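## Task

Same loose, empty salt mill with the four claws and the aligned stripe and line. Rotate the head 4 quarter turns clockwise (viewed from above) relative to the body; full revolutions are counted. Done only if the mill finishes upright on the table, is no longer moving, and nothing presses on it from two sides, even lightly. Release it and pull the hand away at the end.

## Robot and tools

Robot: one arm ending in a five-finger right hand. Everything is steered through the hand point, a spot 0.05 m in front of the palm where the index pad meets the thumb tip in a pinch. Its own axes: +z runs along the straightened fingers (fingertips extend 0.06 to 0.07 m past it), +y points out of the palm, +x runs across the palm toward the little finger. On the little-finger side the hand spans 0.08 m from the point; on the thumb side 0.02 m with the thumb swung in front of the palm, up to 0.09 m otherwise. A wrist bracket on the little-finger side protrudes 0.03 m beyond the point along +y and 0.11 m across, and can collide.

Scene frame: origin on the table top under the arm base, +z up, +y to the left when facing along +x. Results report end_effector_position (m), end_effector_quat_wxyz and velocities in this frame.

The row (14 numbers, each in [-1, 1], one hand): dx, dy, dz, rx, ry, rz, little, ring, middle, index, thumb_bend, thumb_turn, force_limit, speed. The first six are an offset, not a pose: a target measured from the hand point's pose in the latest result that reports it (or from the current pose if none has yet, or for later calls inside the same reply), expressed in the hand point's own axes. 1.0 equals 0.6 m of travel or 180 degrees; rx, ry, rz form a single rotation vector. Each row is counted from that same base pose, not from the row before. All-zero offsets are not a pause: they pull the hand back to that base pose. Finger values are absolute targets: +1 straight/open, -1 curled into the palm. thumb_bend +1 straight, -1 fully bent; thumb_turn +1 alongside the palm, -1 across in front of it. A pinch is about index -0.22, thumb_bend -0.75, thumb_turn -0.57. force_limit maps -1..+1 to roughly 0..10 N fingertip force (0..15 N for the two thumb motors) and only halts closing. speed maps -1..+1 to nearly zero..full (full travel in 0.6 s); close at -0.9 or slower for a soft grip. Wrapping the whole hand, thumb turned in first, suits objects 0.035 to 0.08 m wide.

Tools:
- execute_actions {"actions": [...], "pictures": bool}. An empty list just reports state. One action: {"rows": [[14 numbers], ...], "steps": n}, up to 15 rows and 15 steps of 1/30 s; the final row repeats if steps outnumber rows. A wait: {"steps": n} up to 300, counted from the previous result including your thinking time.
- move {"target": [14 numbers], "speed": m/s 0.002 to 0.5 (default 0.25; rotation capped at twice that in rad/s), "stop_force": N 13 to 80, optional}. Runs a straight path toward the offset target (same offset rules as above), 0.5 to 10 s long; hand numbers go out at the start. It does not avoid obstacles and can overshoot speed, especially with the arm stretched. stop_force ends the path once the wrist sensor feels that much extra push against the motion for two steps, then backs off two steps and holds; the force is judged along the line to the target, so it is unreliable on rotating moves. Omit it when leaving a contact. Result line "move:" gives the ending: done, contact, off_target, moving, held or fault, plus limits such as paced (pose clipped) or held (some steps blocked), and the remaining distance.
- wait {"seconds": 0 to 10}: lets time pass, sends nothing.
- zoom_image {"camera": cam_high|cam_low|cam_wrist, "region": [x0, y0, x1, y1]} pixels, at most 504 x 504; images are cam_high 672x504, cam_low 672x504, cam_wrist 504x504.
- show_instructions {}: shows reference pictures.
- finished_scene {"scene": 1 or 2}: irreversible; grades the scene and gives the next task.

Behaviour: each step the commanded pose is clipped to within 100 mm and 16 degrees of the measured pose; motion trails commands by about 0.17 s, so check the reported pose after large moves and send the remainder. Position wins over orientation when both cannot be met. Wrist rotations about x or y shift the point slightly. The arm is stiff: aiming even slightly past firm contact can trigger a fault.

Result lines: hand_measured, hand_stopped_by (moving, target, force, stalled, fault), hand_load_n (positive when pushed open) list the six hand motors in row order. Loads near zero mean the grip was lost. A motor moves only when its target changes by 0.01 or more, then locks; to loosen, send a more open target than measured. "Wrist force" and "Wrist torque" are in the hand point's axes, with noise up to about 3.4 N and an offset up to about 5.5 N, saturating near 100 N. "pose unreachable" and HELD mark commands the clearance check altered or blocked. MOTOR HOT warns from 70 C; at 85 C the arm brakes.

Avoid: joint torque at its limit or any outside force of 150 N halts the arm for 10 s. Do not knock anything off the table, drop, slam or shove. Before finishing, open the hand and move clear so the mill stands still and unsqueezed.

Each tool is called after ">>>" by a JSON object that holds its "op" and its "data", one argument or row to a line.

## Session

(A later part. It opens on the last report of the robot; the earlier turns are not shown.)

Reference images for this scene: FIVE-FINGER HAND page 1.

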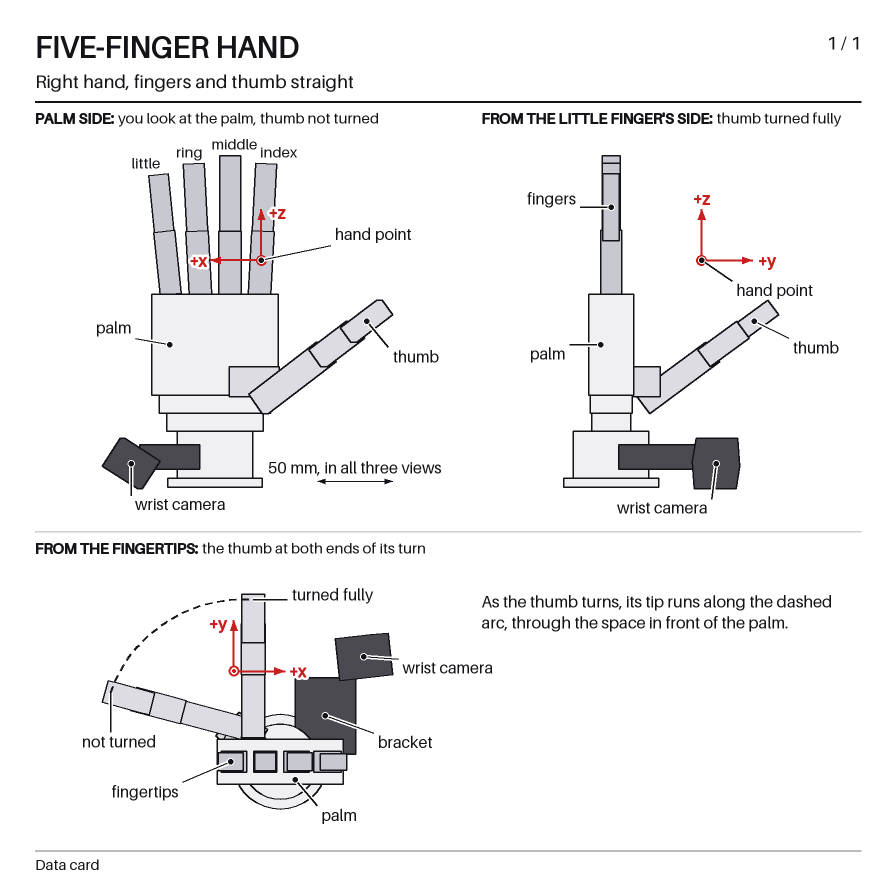

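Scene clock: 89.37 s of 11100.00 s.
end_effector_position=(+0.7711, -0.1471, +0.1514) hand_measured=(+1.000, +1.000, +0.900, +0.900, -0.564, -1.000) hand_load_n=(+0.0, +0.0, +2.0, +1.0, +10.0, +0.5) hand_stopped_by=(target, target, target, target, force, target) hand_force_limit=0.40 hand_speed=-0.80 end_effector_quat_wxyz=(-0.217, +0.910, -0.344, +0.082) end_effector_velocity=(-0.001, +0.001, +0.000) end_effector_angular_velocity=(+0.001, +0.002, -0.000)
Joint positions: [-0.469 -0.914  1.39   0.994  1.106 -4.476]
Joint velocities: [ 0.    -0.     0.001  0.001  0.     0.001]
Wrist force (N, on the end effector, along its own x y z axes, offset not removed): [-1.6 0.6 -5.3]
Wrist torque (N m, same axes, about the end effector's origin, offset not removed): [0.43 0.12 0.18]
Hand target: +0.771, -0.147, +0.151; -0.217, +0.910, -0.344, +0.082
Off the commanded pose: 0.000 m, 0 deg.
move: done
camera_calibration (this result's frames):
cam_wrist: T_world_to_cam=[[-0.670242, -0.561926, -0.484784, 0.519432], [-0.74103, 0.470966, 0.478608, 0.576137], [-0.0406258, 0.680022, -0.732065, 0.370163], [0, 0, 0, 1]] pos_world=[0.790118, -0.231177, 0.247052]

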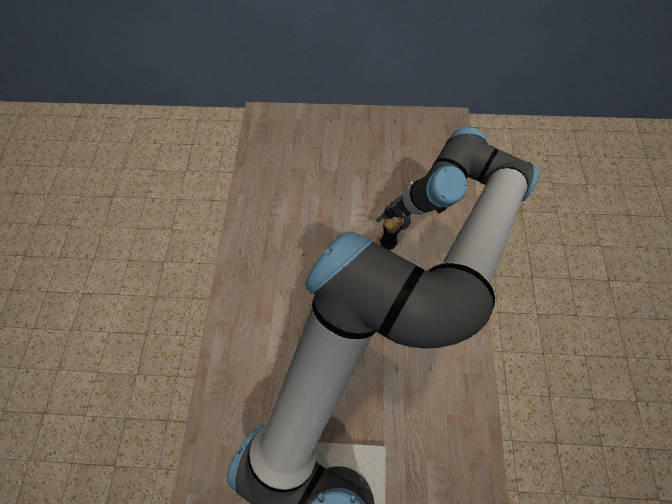

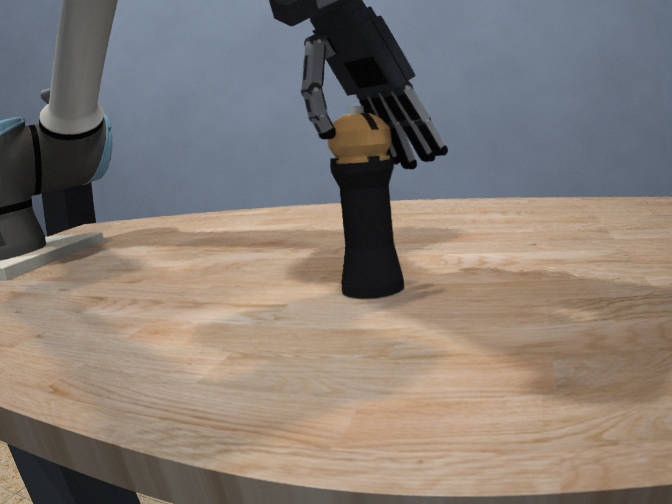

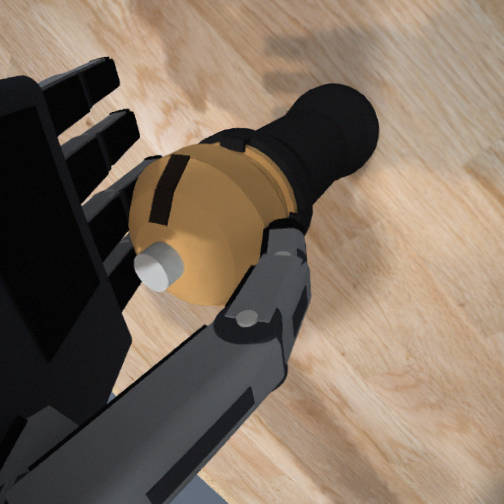

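>>> {"op": "move", "data": {
  "target": [-0.014, -0.00805, 0.00387, 0, 0.05, 0.0992, 1, 1, 0.9, 0.9, -0.95, -1, 0.4, -0.8],
  "speed": 0.2
}}

>>> {"op": "move", "data": {
  "target": [-0.014, -0.00805, 0.00387, 0, 0.05, 0.0992, 1, 1, 0.9, 0.9, -0.95, -1, 0.4, -0.8],
  "speed": 0.2
}}

Scene clock: 91.70 s of 11100.00 s.
end_effector_position=(+0.7684, -0.1376, +0.1514) hand_measured=(+1.000, +1.000, +0.900, +0.900, -0.564, -1.000) hand_load_n=(+0.0, +0.0, +2.0, +1.0, +9.0, +0.5) hand_stopped_by=(target, target, target, target, force, target) hand_force_limit=0.40 hand_speed=-0.80 end_effector_quat_wxyz=(-0.200, +0.837, -0.496, +0.118) end_effector_velocity=(-0.000, -0.000, -0.001) end_effector_angular_velocity=(-0.001, -0.001, -0.018)
Joint positions: [-0.461 -0.978  1.463  0.827  1.172 -4.092]
Joint velocities: [-0.    -0.003  0.005 -0.01   0.005  0.018]
Wrist force (N, on the end effector, along its own x y z axes, offset not removed): [-2.9 -3.8 -3.8]
Wrist torque (N m, same axes, about the end effector's origin, offset not removed): [-0.05 0.21 -0.09]
Hand target: +0.768, -0.138, +0.151; -0.200, +0.836, -0.497, +0.118
Off the commanded pose: 0.000 m, 0 deg.
move: done
camera_calibration (this result's frames):
cam_wrist: T_world_to_cam=[[-0.821422, -0.300396, -0.484797, 0.675125], [-0.536781, 0.694417, 0.479218, 0.443302], [0.192696, 0.65387, -0.731657, 0.18067], [0, 0, 0, 1]] pos_world=[0.757705, -0.223166, 0.247048]

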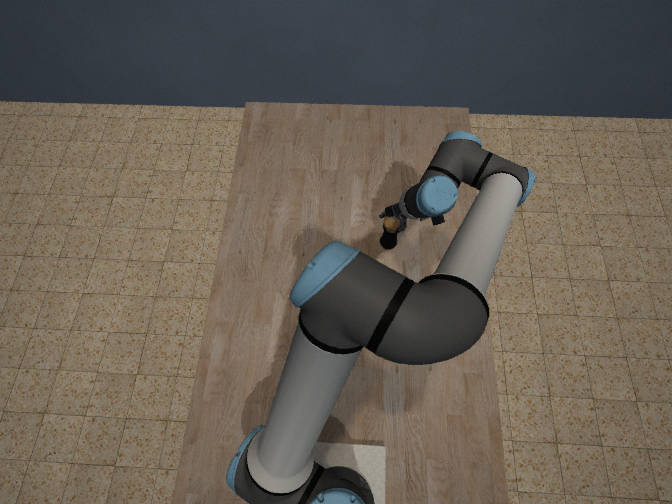

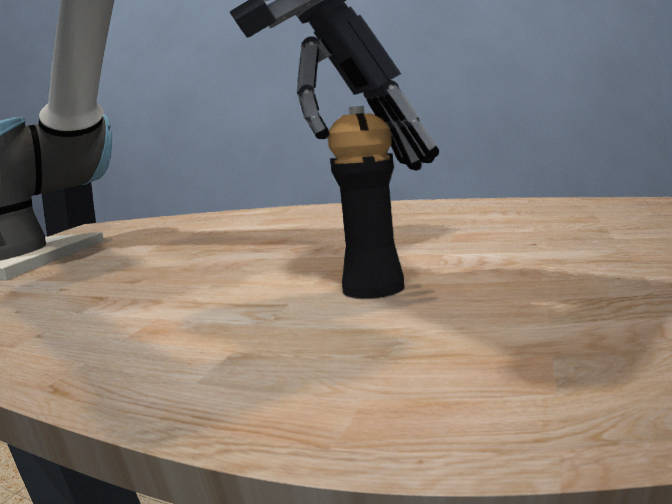

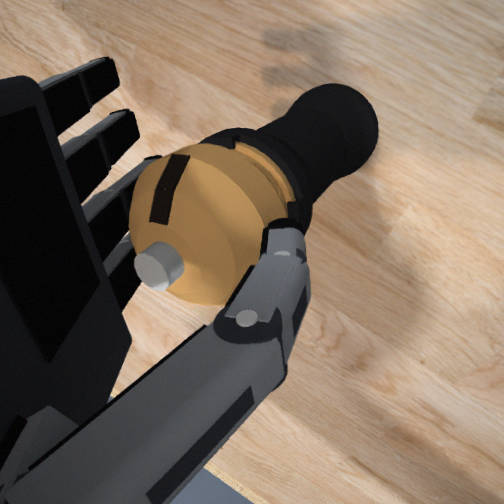

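Scene clock: 93.10 s of 11100.00 s.
end_effector_position=(+0.7690, -0.1277, +0.1515) hand_measured=(+1.000, +1.000, +0.900, +0.900, -0.564, -1.000) hand_load_n=(+0.0, +0.0, +2.0, +1.0, +8.5, +0.0) hand_stopped_by=(target, target, target, target, force, target) hand_force_limit=0.40 hand_speed=-0.80 end_effector_quat_wxyz=(-0.177, +0.739, -0.633, +0.150) end_effector_velocity=(-0.000, +0.001, -0.000) end_effector_angular_velocity=(+0.000, +0.002, -0.016)
Joint positions: [-0.438 -1.031  1.522  0.699  1.291 -3.72 ]
Joint velocities: [ 0.003 -0.002  0.002 -0.004  0.008  0.018]
Wrist force (N, on the end effector, along its own x y z axes, offset not removed): [1.8 -0.3 -3.7]
Wrist torque (N m, same axes, about the end effector's origin, offset not removed): [0.47 -0.53 0.30]
Hand target: +0.769, -0.128, +0.151; -0.177, +0.738, -0.633, +0.151
Off the commanded pose: 0.000 m, 0 deg.
move: done
camera_calibration (this result's frames):
cam_wrist: T_world_to_cam=[[-0.874755, -0.00301251, -0.484556, 0.757619], [-0.268654, 0.835234, 0.479801, 0.248474], [0.403272, 0.549887, -0.731434, -0.00113751], [0, 0, 0, 1]] pos_world=[0.729943, -0.204626, 0.247059]

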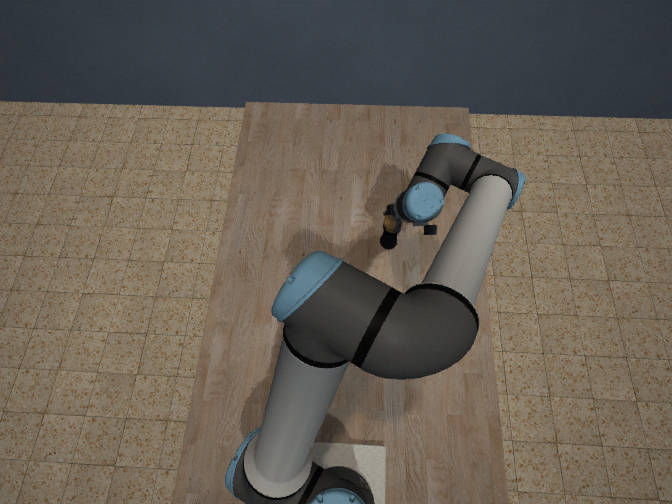

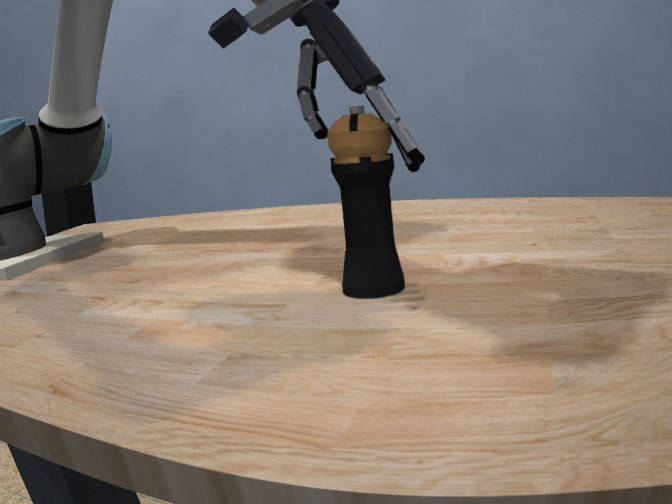

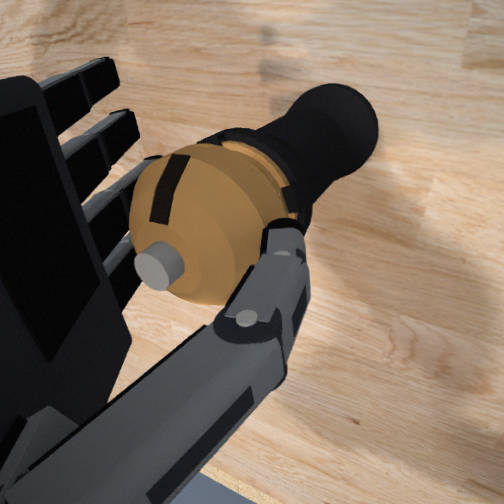

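Progressing (~155°). Continue.

>>> {"op": "move", "data": {
  "target": [-0.014, -0.00805, 0.00385, 0, 0.05, 0.0992, 1, 1, 0.9, 0.9, -0.95, -1, 0.4, -0.8],
  "speed": 0.2
}}

>>> {"op": "move", "data": {
  "target": [-0.014, -0.00805, 0.00385, 0, 0.05, 0.0992, 1, 1, 0.9, 0.9, -0.95, -1, 0.4, -0.8],
  "speed": 0.2
}}

>>> {"op": "move", "data": {
  "target": [-0.014, -0.00805, 0.00385, 0, 0.05, 0.0992, 1, 1, 0.9, 0.9, -0.95, -1, 0.4, -0.8],
  "speed": 0.2
}}

Scene clock: 95.77 s of 11100.00 s.
end_effector_position=(+0.7730, -0.1187, +0.1515) hand_measured=(+1.000, +1.000, +0.900, +0.900, -0.564, -1.000) hand_load_n=(+0.0, +0.0, +2.0, +1.0, +7.5, +0.5) hand_stopped_by=(target, target, target, target, force, target) hand_force_limit=0.40 hand_speed=-0.80 end_effector_quat_wxyz=(+0.148, -0.619, +0.751, -0.178) end_effector_velocity=(+0.002, +0.001, +0.001) end_effector_angular_velocity=(-0.001, -0.002, -0.016)
Joint positions: [-0.401 -1.061  1.555  0.627  1.449 -3.362]
Joint velocities: [ 0.003 -0.001 -0.001 -0.002  0.008  0.017]
Wrist force (N, on the end effector, along its own x y z axes, offset not removed): [1.3 -1.9 -5.2]
Wrist torque (N m, same axes, about the end effector's origin, offset not removed): [0.46 -0.40 0.23]
Hand target: +0.773, -0.119, +0.152; +0.148, -0.618, +0.751, -0.178
Off the commanded pose: 0.000 m, 0 deg.
move: done
camera_calibration (this result's frames):
cam_wrist: T_world_to_cam=[[-0.823789, 0.294854, -0.484183, 0.75706], [0.0314584, 0.876554, 0.480274, 0.014799], [0.566024, 0.380412, -0.731371, -0.153606], [0, 0, 0, 1]] pos_world=[0.710136, -0.177761, 0.247105]

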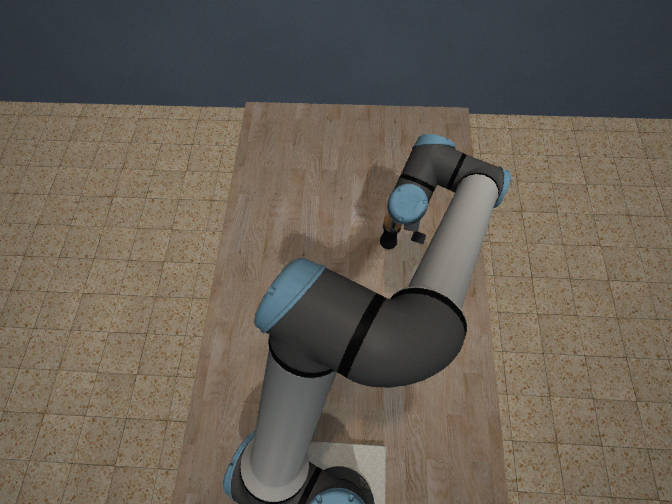

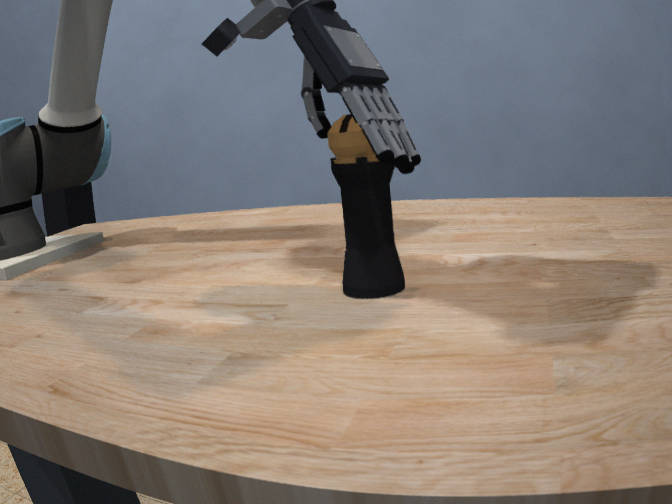

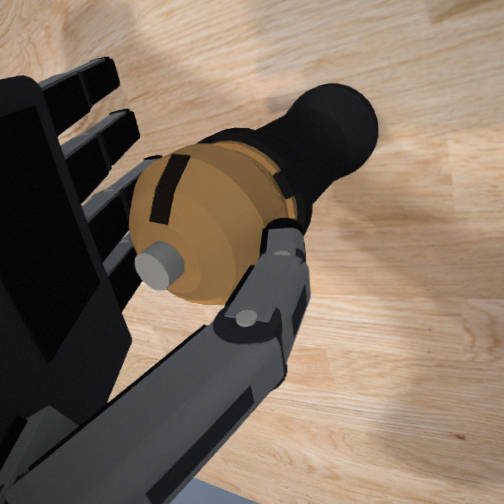

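Scene clock: 97.17 s of 11100.00 s.
end_effector_position=(+0.7799, -0.1115, +0.1516) hand_measured=(+1.000, +1.000, +0.900, +0.900, -0.564, -1.000) hand_load_n=(+0.0, +0.0, +2.0, +1.0, +7.0, +0.0) hand_stopped_by=(target, target, target, target, force, target) hand_force_limit=0.40 hand_speed=-0.80 end_effector_quat_wxyz=(+0.115, -0.480, +0.846, -0.201) end_effector_velocity=(+0.000, -0.000, -0.000) end_effector_angular_velocity=(-0.001, +0.002, -0.015)
Joint positions: [-0.355 -1.064  1.556  0.619  1.625 -3.01 ]
Joint velocities: [ 0.002  0.001 -0.001  0.002  0.009  0.015]
Wrist force (N, on the end effector, along its own x y z axes, offset not removed): [-1.7 -3.5 -6.0]
Wrist torque (N m, same axes, about the end effector's origin, offset not removed): [0.34 0.04 -0.03]
Hand target: +0.780, -0.111, +0.152; +0.115, -0.479, +0.847, -0.201
Off the commanded pose: 0.000 m, 0 deg.
move: done
camera_calibration (this result's frames):
cam_wrist: T_world_to_cam=[[-0.674512, 0.557661, -0.483785, 0.673482], [0.327745, 0.813376, 0.480628, -0.22988], [0.661526, 0.165632, -0.731402, -0.258553], [0, 0, 0, 1]] pos_world=[0.700653, -0.145771, 0.247201]

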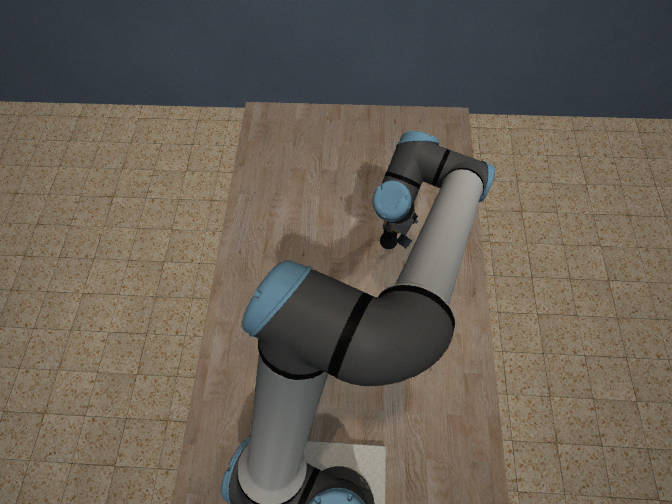

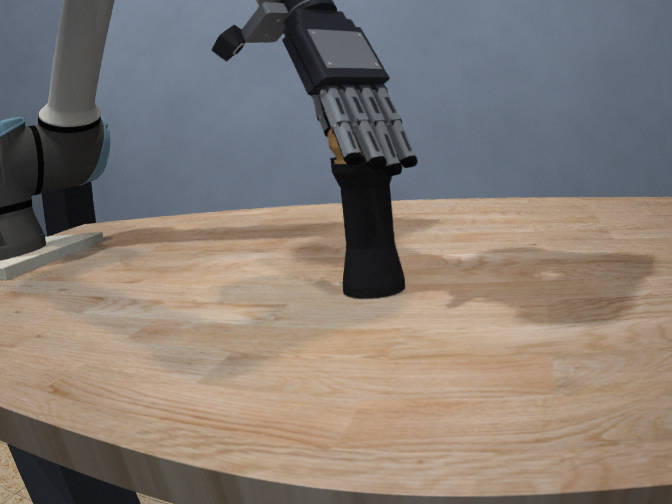

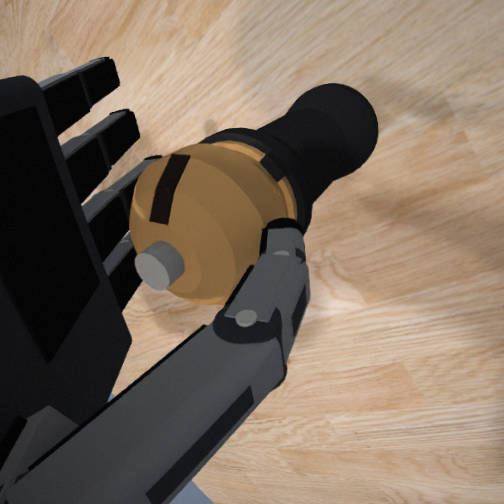

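Scene clock: 98.57 s of 11100.00 s.
end_effector_position=(+0.7887, -0.1072, +0.1517) hand_measured=(+1.000, +1.000, +0.900, +0.900, -0.564, -1.000) hand_load_n=(+0.0, +0.0, +2.0, +1.0, +7.0, +0.0) hand_stopped_by=(target, target, target, target, force, target) hand_force_limit=0.40 hand_speed=-0.80 end_effector_quat_wxyz=(+0.079, -0.326, +0.916, -0.218) end_effector_velocity=(+0.001, +0.002, +0.001) end_effector_angular_velocity=(+0.001, -0.000, -0.015)
Joint positions: [-0.308 -1.038  1.526  0.678  1.793 -2.651]
Joint velocities: [ 0.004  0.001 -0.003  0.006  0.007  0.018]
Wrist force (N, on the end effector, along its own x y z axes, offset not removed): [1.2 -0.8 -2.3]
Wrist torque (N m, same axes, about the end effector's origin, offset not removed): [0.38 -0.39 0.22]
Hand target: +0.789, -0.107, +0.152; +0.079, -0.325, +0.917, -0.218
Off the commanded pose: 0.000 m, 0 deg.
move: done
camera_calibration (this result's frames):
cam_wrist: T_world_to_cam=[[-0.444707, 0.75407, -0.483336, 0.516805], [0.584897, 0.653176, 0.480892, -0.456426], [0.678329, -0.0688461, -0.731525, -0.303438], [0, 0, 0, 1]] pos_world=[0.70262, -0.112471, 0.247309]

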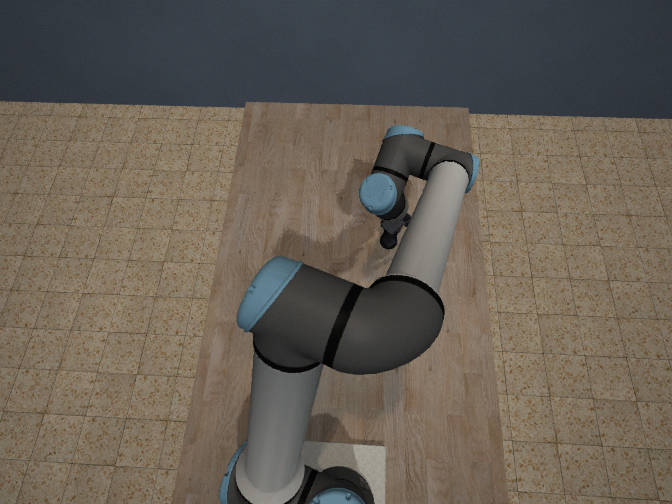

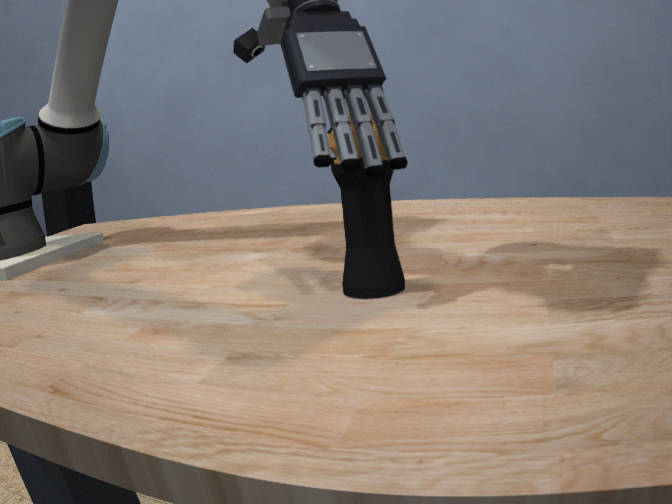

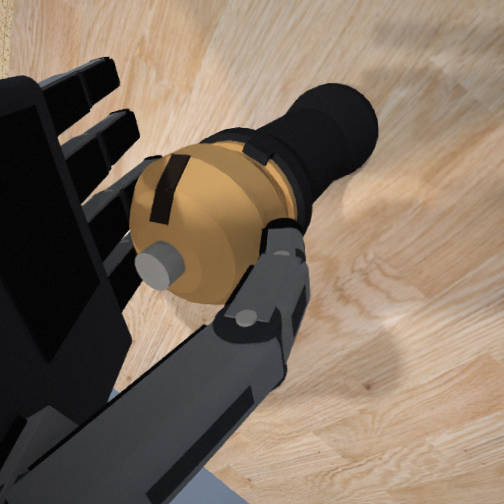

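>>> {"op": "move", "data": {
  "target": [-0.014, -0.00805, 0.00385, 0, 0.05, 0.0992, 1, 1, 0.9, 0.9, -0.95, -1, 0.4, -0.8],
  "speed": 0.2
}}

>>> {"op": "move", "data": {
  "target": [-0.014, -0.00805, 0.00385, 0, 0.05, 0.0992, 1, 1, 0.9, 0.9, -0.95, -1, 0.4, -0.8],
  "speed": 0.2
}}

>>> {"op": "move", "data": {
  "target": [-0.014, -0.00805, 0.00385, 0, 0.05, 0.0992, 1, 1, 0.9, 0.9, -0.95, -1, 0.4, -0.8],
  "speed": 0.2
}}

>>> {"op": "move", "data": {
  "target": [-0.014, -0.00805, 0.00385, 0, 0.05, 0.0992, 1, 1, 0.9, 0.9, -0.95, -1, 0.4, -0.8],
  "speed": 0.2
}}

Scene clock: 101.50 s of 11100.00 s.
end_effector_position=(+0.7986, -0.1061, +0.1519) hand_measured=(+1.000, +1.000, +0.900, +0.900, -0.564, -1.000) hand_load_n=(+0.0, +0.0, +2.0, +1.0, +6.5, +0.0) hand_stopped_by=(target, target, target, target, force, target) hand_force_limit=0.40 hand_speed=-0.80 end_effector_quat_wxyz=(+0.040, -0.163, +0.959, -0.228) end_effector_velocity=(+0.001, +0.001, +0.001) end_effector_angular_velocity=(+0.001, +0.000, -0.015)
Joint positions: [-0.269 -0.989  1.469  0.798  1.927 -2.272]
Joint velocities: [ 0.003  0.003 -0.004  0.009  0.004  0.018]
Wrist force (N, on the end effector, along its own x y z axes, offset not removed): [2.4 -3.9 -1.5]
Wrist torque (N m, same axes, about the end effector's origin, offset not removed): [-0.12 -0.55 0.18]
Hand target: +0.799, -0.106, +0.152; +0.040, -0.162, +0.959, -0.228
Off the commanded pose: 0.000 m, 0 deg.
move: done
camera_calibration (this result's frames):
cam_wrist: T_world_to_cam=[[-0.161736, 0.860638, -0.48285, 0.305675], [0.772227, 0.415018, 0.481068, -0.637841], [0.614416, -0.295064, -0.731731, -0.282878], [0, 0, 0, 1]] pos_world=[0.715801, -0.0818278, 0.247449]

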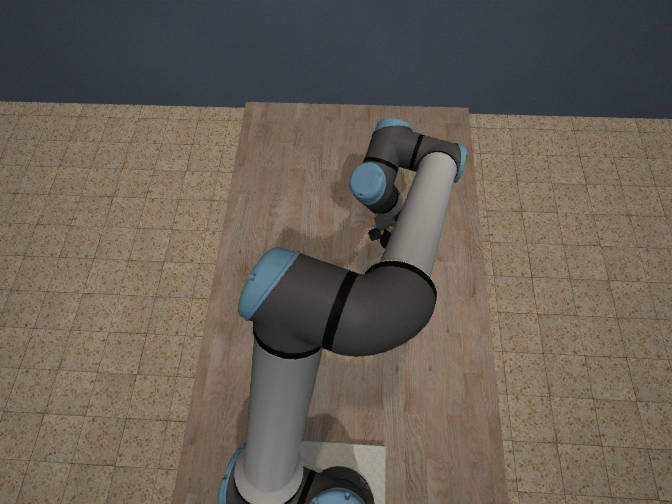

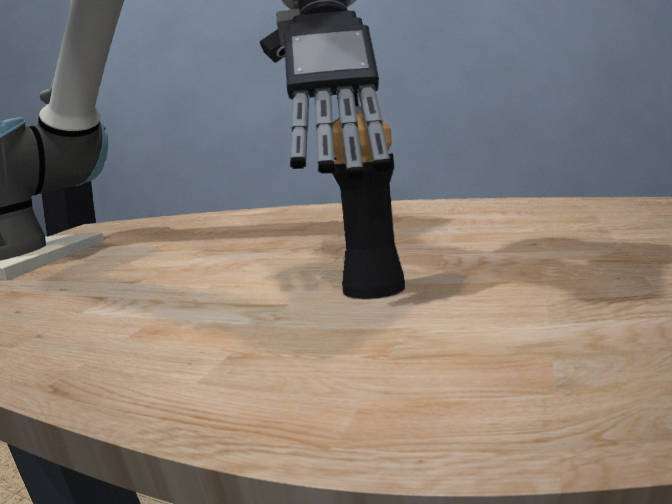

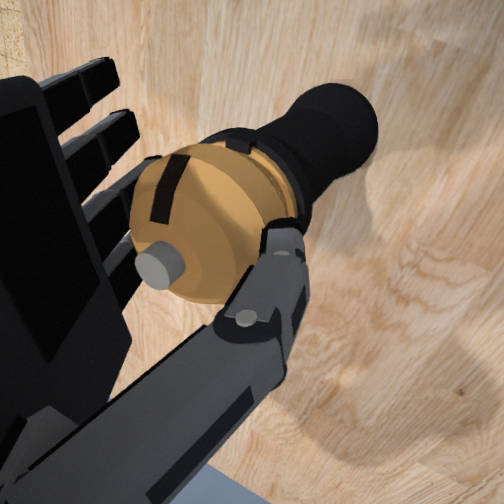

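Scene clock: 102.90 s of 11100.00 s.
end_effector_position=(+0.8082, -0.1084, +0.1520) hand_measured=(+1.000, +1.000, +0.900, +0.900, -0.564, -1.000) hand_load_n=(+0.0, +0.0, +1.5, +1.0, +6.5, +0.0) hand_stopped_by=(target, target, target, target, force, target) hand_force_limit=0.40 hand_speed=-0.80 end_effector_quat_wxyz=(+0.000, +0.005, +0.973, -0.231) end_effector_velocity=(+0.001, +0.000, +0.000) end_effector_angular_velocity=(-0.001, -0.000, -0.015)
Joint positions: [-0.241 -0.924  1.396  0.965  2.009 -1.875]
Joint velocities: [ 0.002  0.004 -0.005  0.009  0.003  0.019]
Wrist force (N, on the end effector, along its own x y z axes, offset not removed): [-0.7 -3.4 -0.7]
Wrist torque (N m, same axes, about the end effector's origin, offset not removed): [-0.19 -0.12 0.01]
Hand target: +0.808, -0.108, +0.152; -0.000, +0.006, +0.973, -0.231
Off the commanded pose: 0.000 m, 0 deg.
move: done
camera_calibration (this result's frames):
cam_wrist: T_world_to_cam=[[0.140649, 0.86463, -0.482321, 0.0652575], [0.867359, 0.127297, 0.481128, -0.75247], [0.477396, -0.486015, -0.73204, -0.199294], [0, 0, 0, 1]] pos_world=[0.738625, -0.0574966, 0.247618]

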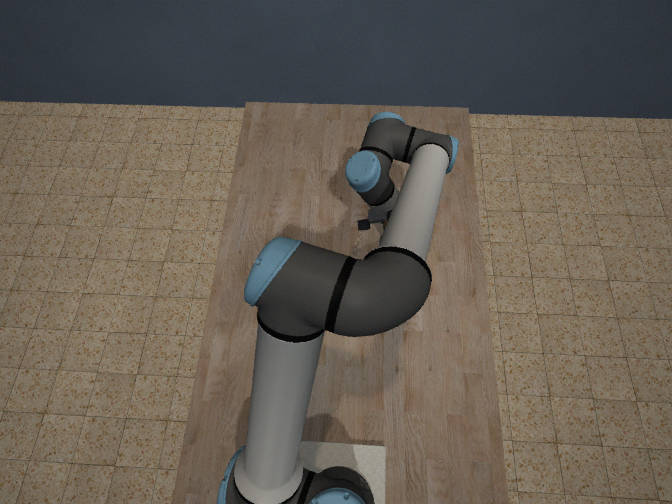

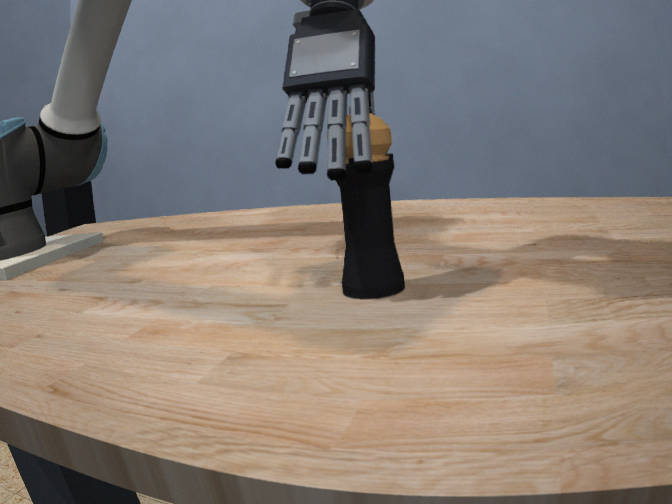

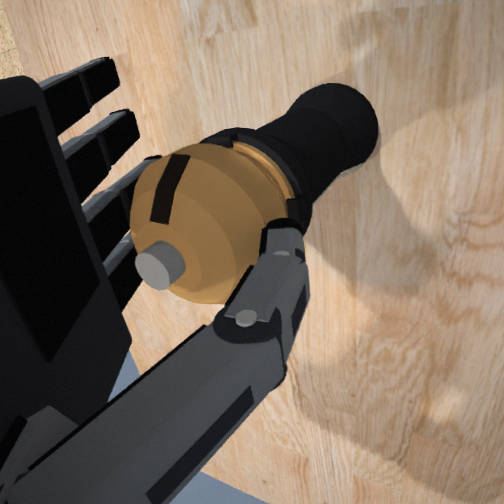

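Scene clock: 104.30 s of 11100.00 s.
end_effector_position=(+0.8165, -0.1139, +0.1522) hand_measured=(+1.000, +1.000, +0.900, +0.900, -0.564, -1.000) hand_load_n=(+0.0, +0.0, +1.5, +1.0, +6.0, +0.0) hand_stopped_by=(target, target, target, target, force, target) hand_force_limit=0.40 hand_speed=-0.80 end_effector_quat_wxyz=(-0.040, +0.173, +0.958, -0.227) end_effector_velocity=(+0.000, -0.002, +0.001) end_effector_angular_velocity=(+0.001, +0.000, -0.017)
Joint positions: [-0.229 -0.857  1.319  1.152  2.026 -1.476]
Joint velocities: [-0.002  0.002 -0.005  0.01  -0.001  0.016]
Wrist force (N, on the end effector, along its own x y z axes, offset not removed): [-3.3 3.3 -3.1]
Wrist torque (N m, same axes, about the end effector's origin, offset not removed): [0.93 0.31 0.03]
Hand target: +0.817, -0.114, +0.152; -0.040, +0.174, +0.957, -0.227
Off the commanded pose: 0.000 m, 0 deg.
move: done
camera_calibration (this result's frames):
cam_wrist: T_world_to_cam=[[0.426409, 0.765526, -0.481814, -0.175795], [0.858934, -0.175702, 0.481, -0.786633], [0.283562, -0.61895, -0.732458, -0.0625958], [0, 0, 0, 1]] pos_world=[0.768376, -0.0423812, 0.247821]

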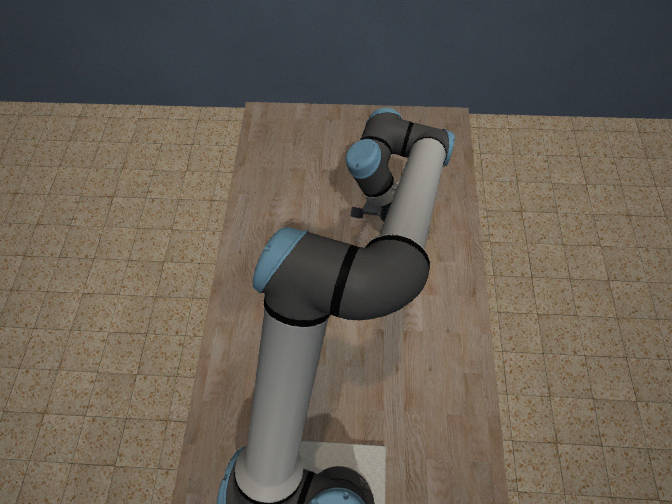

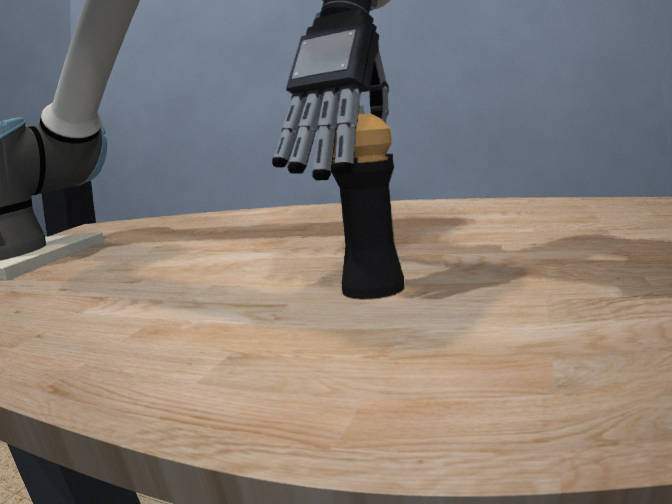

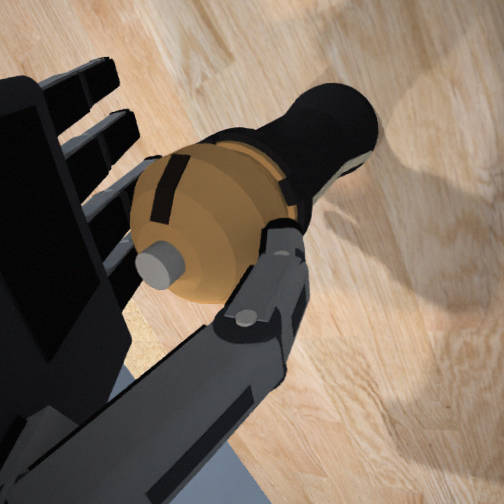

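Scene clock: 105.70 s of 11100.00 s.
end_effector_position=(+0.8224, -0.1218, +0.1523) hand_measured=(+1.000, +1.000, +0.900, +0.900, -0.564, -1.000) hand_load_n=(+0.0, +0.0, +1.5, +1.0, +5.5, +0.0) hand_stopped_by=(target, target, target, target, force, target) hand_force_limit=0.40 hand_speed=-0.80 end_effector_quat_wxyz=(-0.079, +0.336, +0.913, -0.217) end_effector_velocity=(+0.001, -0.002, +0.002) end_effector_angular_velocity=(-0.001, -0.002, -0.017)
Joint positions: [-0.231 -0.797  1.248  1.327  1.982 -1.098]
Joint velocities: [-0.001  0.002 -0.005  0.008 -0.003  0.017]
Wrist force (N, on the end effector, along its own x y z axes, offset not removed): [0.0 -2.0 -2.1]
Wrist torque (N m, same axes, about the end effector's origin, offset not removed): [-0.06 -0.14 0.13]
Hand target: +0.822, -0.122, +0.152; -0.079, +0.337, +0.913, -0.216
Off the commanded pose: 0.000 m, 0 deg.
move: done
camera_calibration (this result's frames):
cam_wrist: T_world_to_cam=[[0.661434, 0.575119, -0.481396, -0.388724], [0.747908, -0.457839, 0.480642, -0.736206], [0.0560244, -0.677953, -0.732967, 0.110953], [0, 0, 0, 1]] pos_world=[0.801514, -0.0382802, 0.248046]

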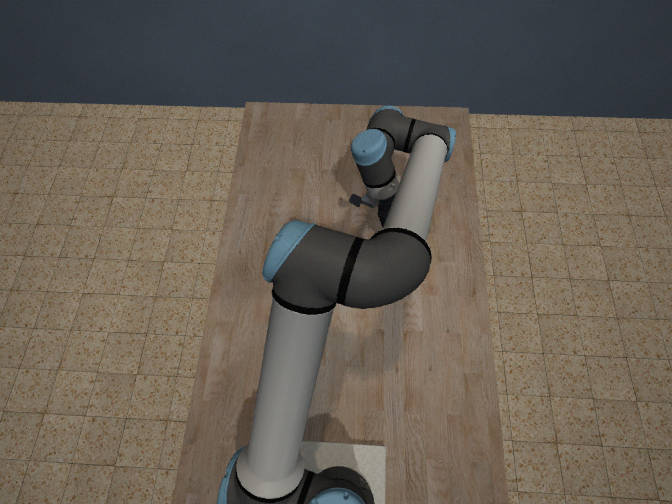

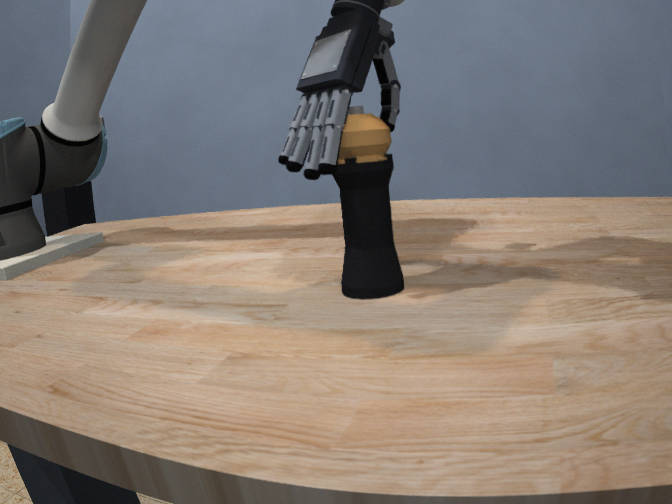

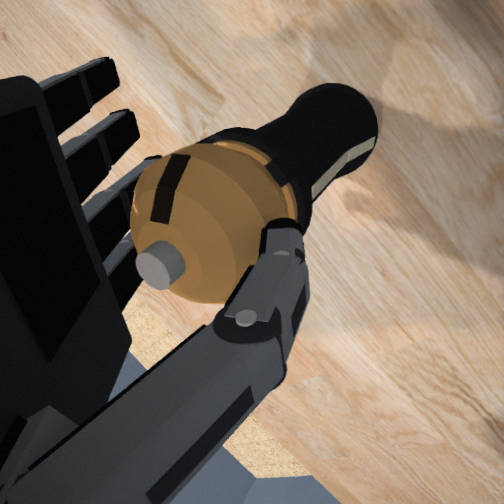

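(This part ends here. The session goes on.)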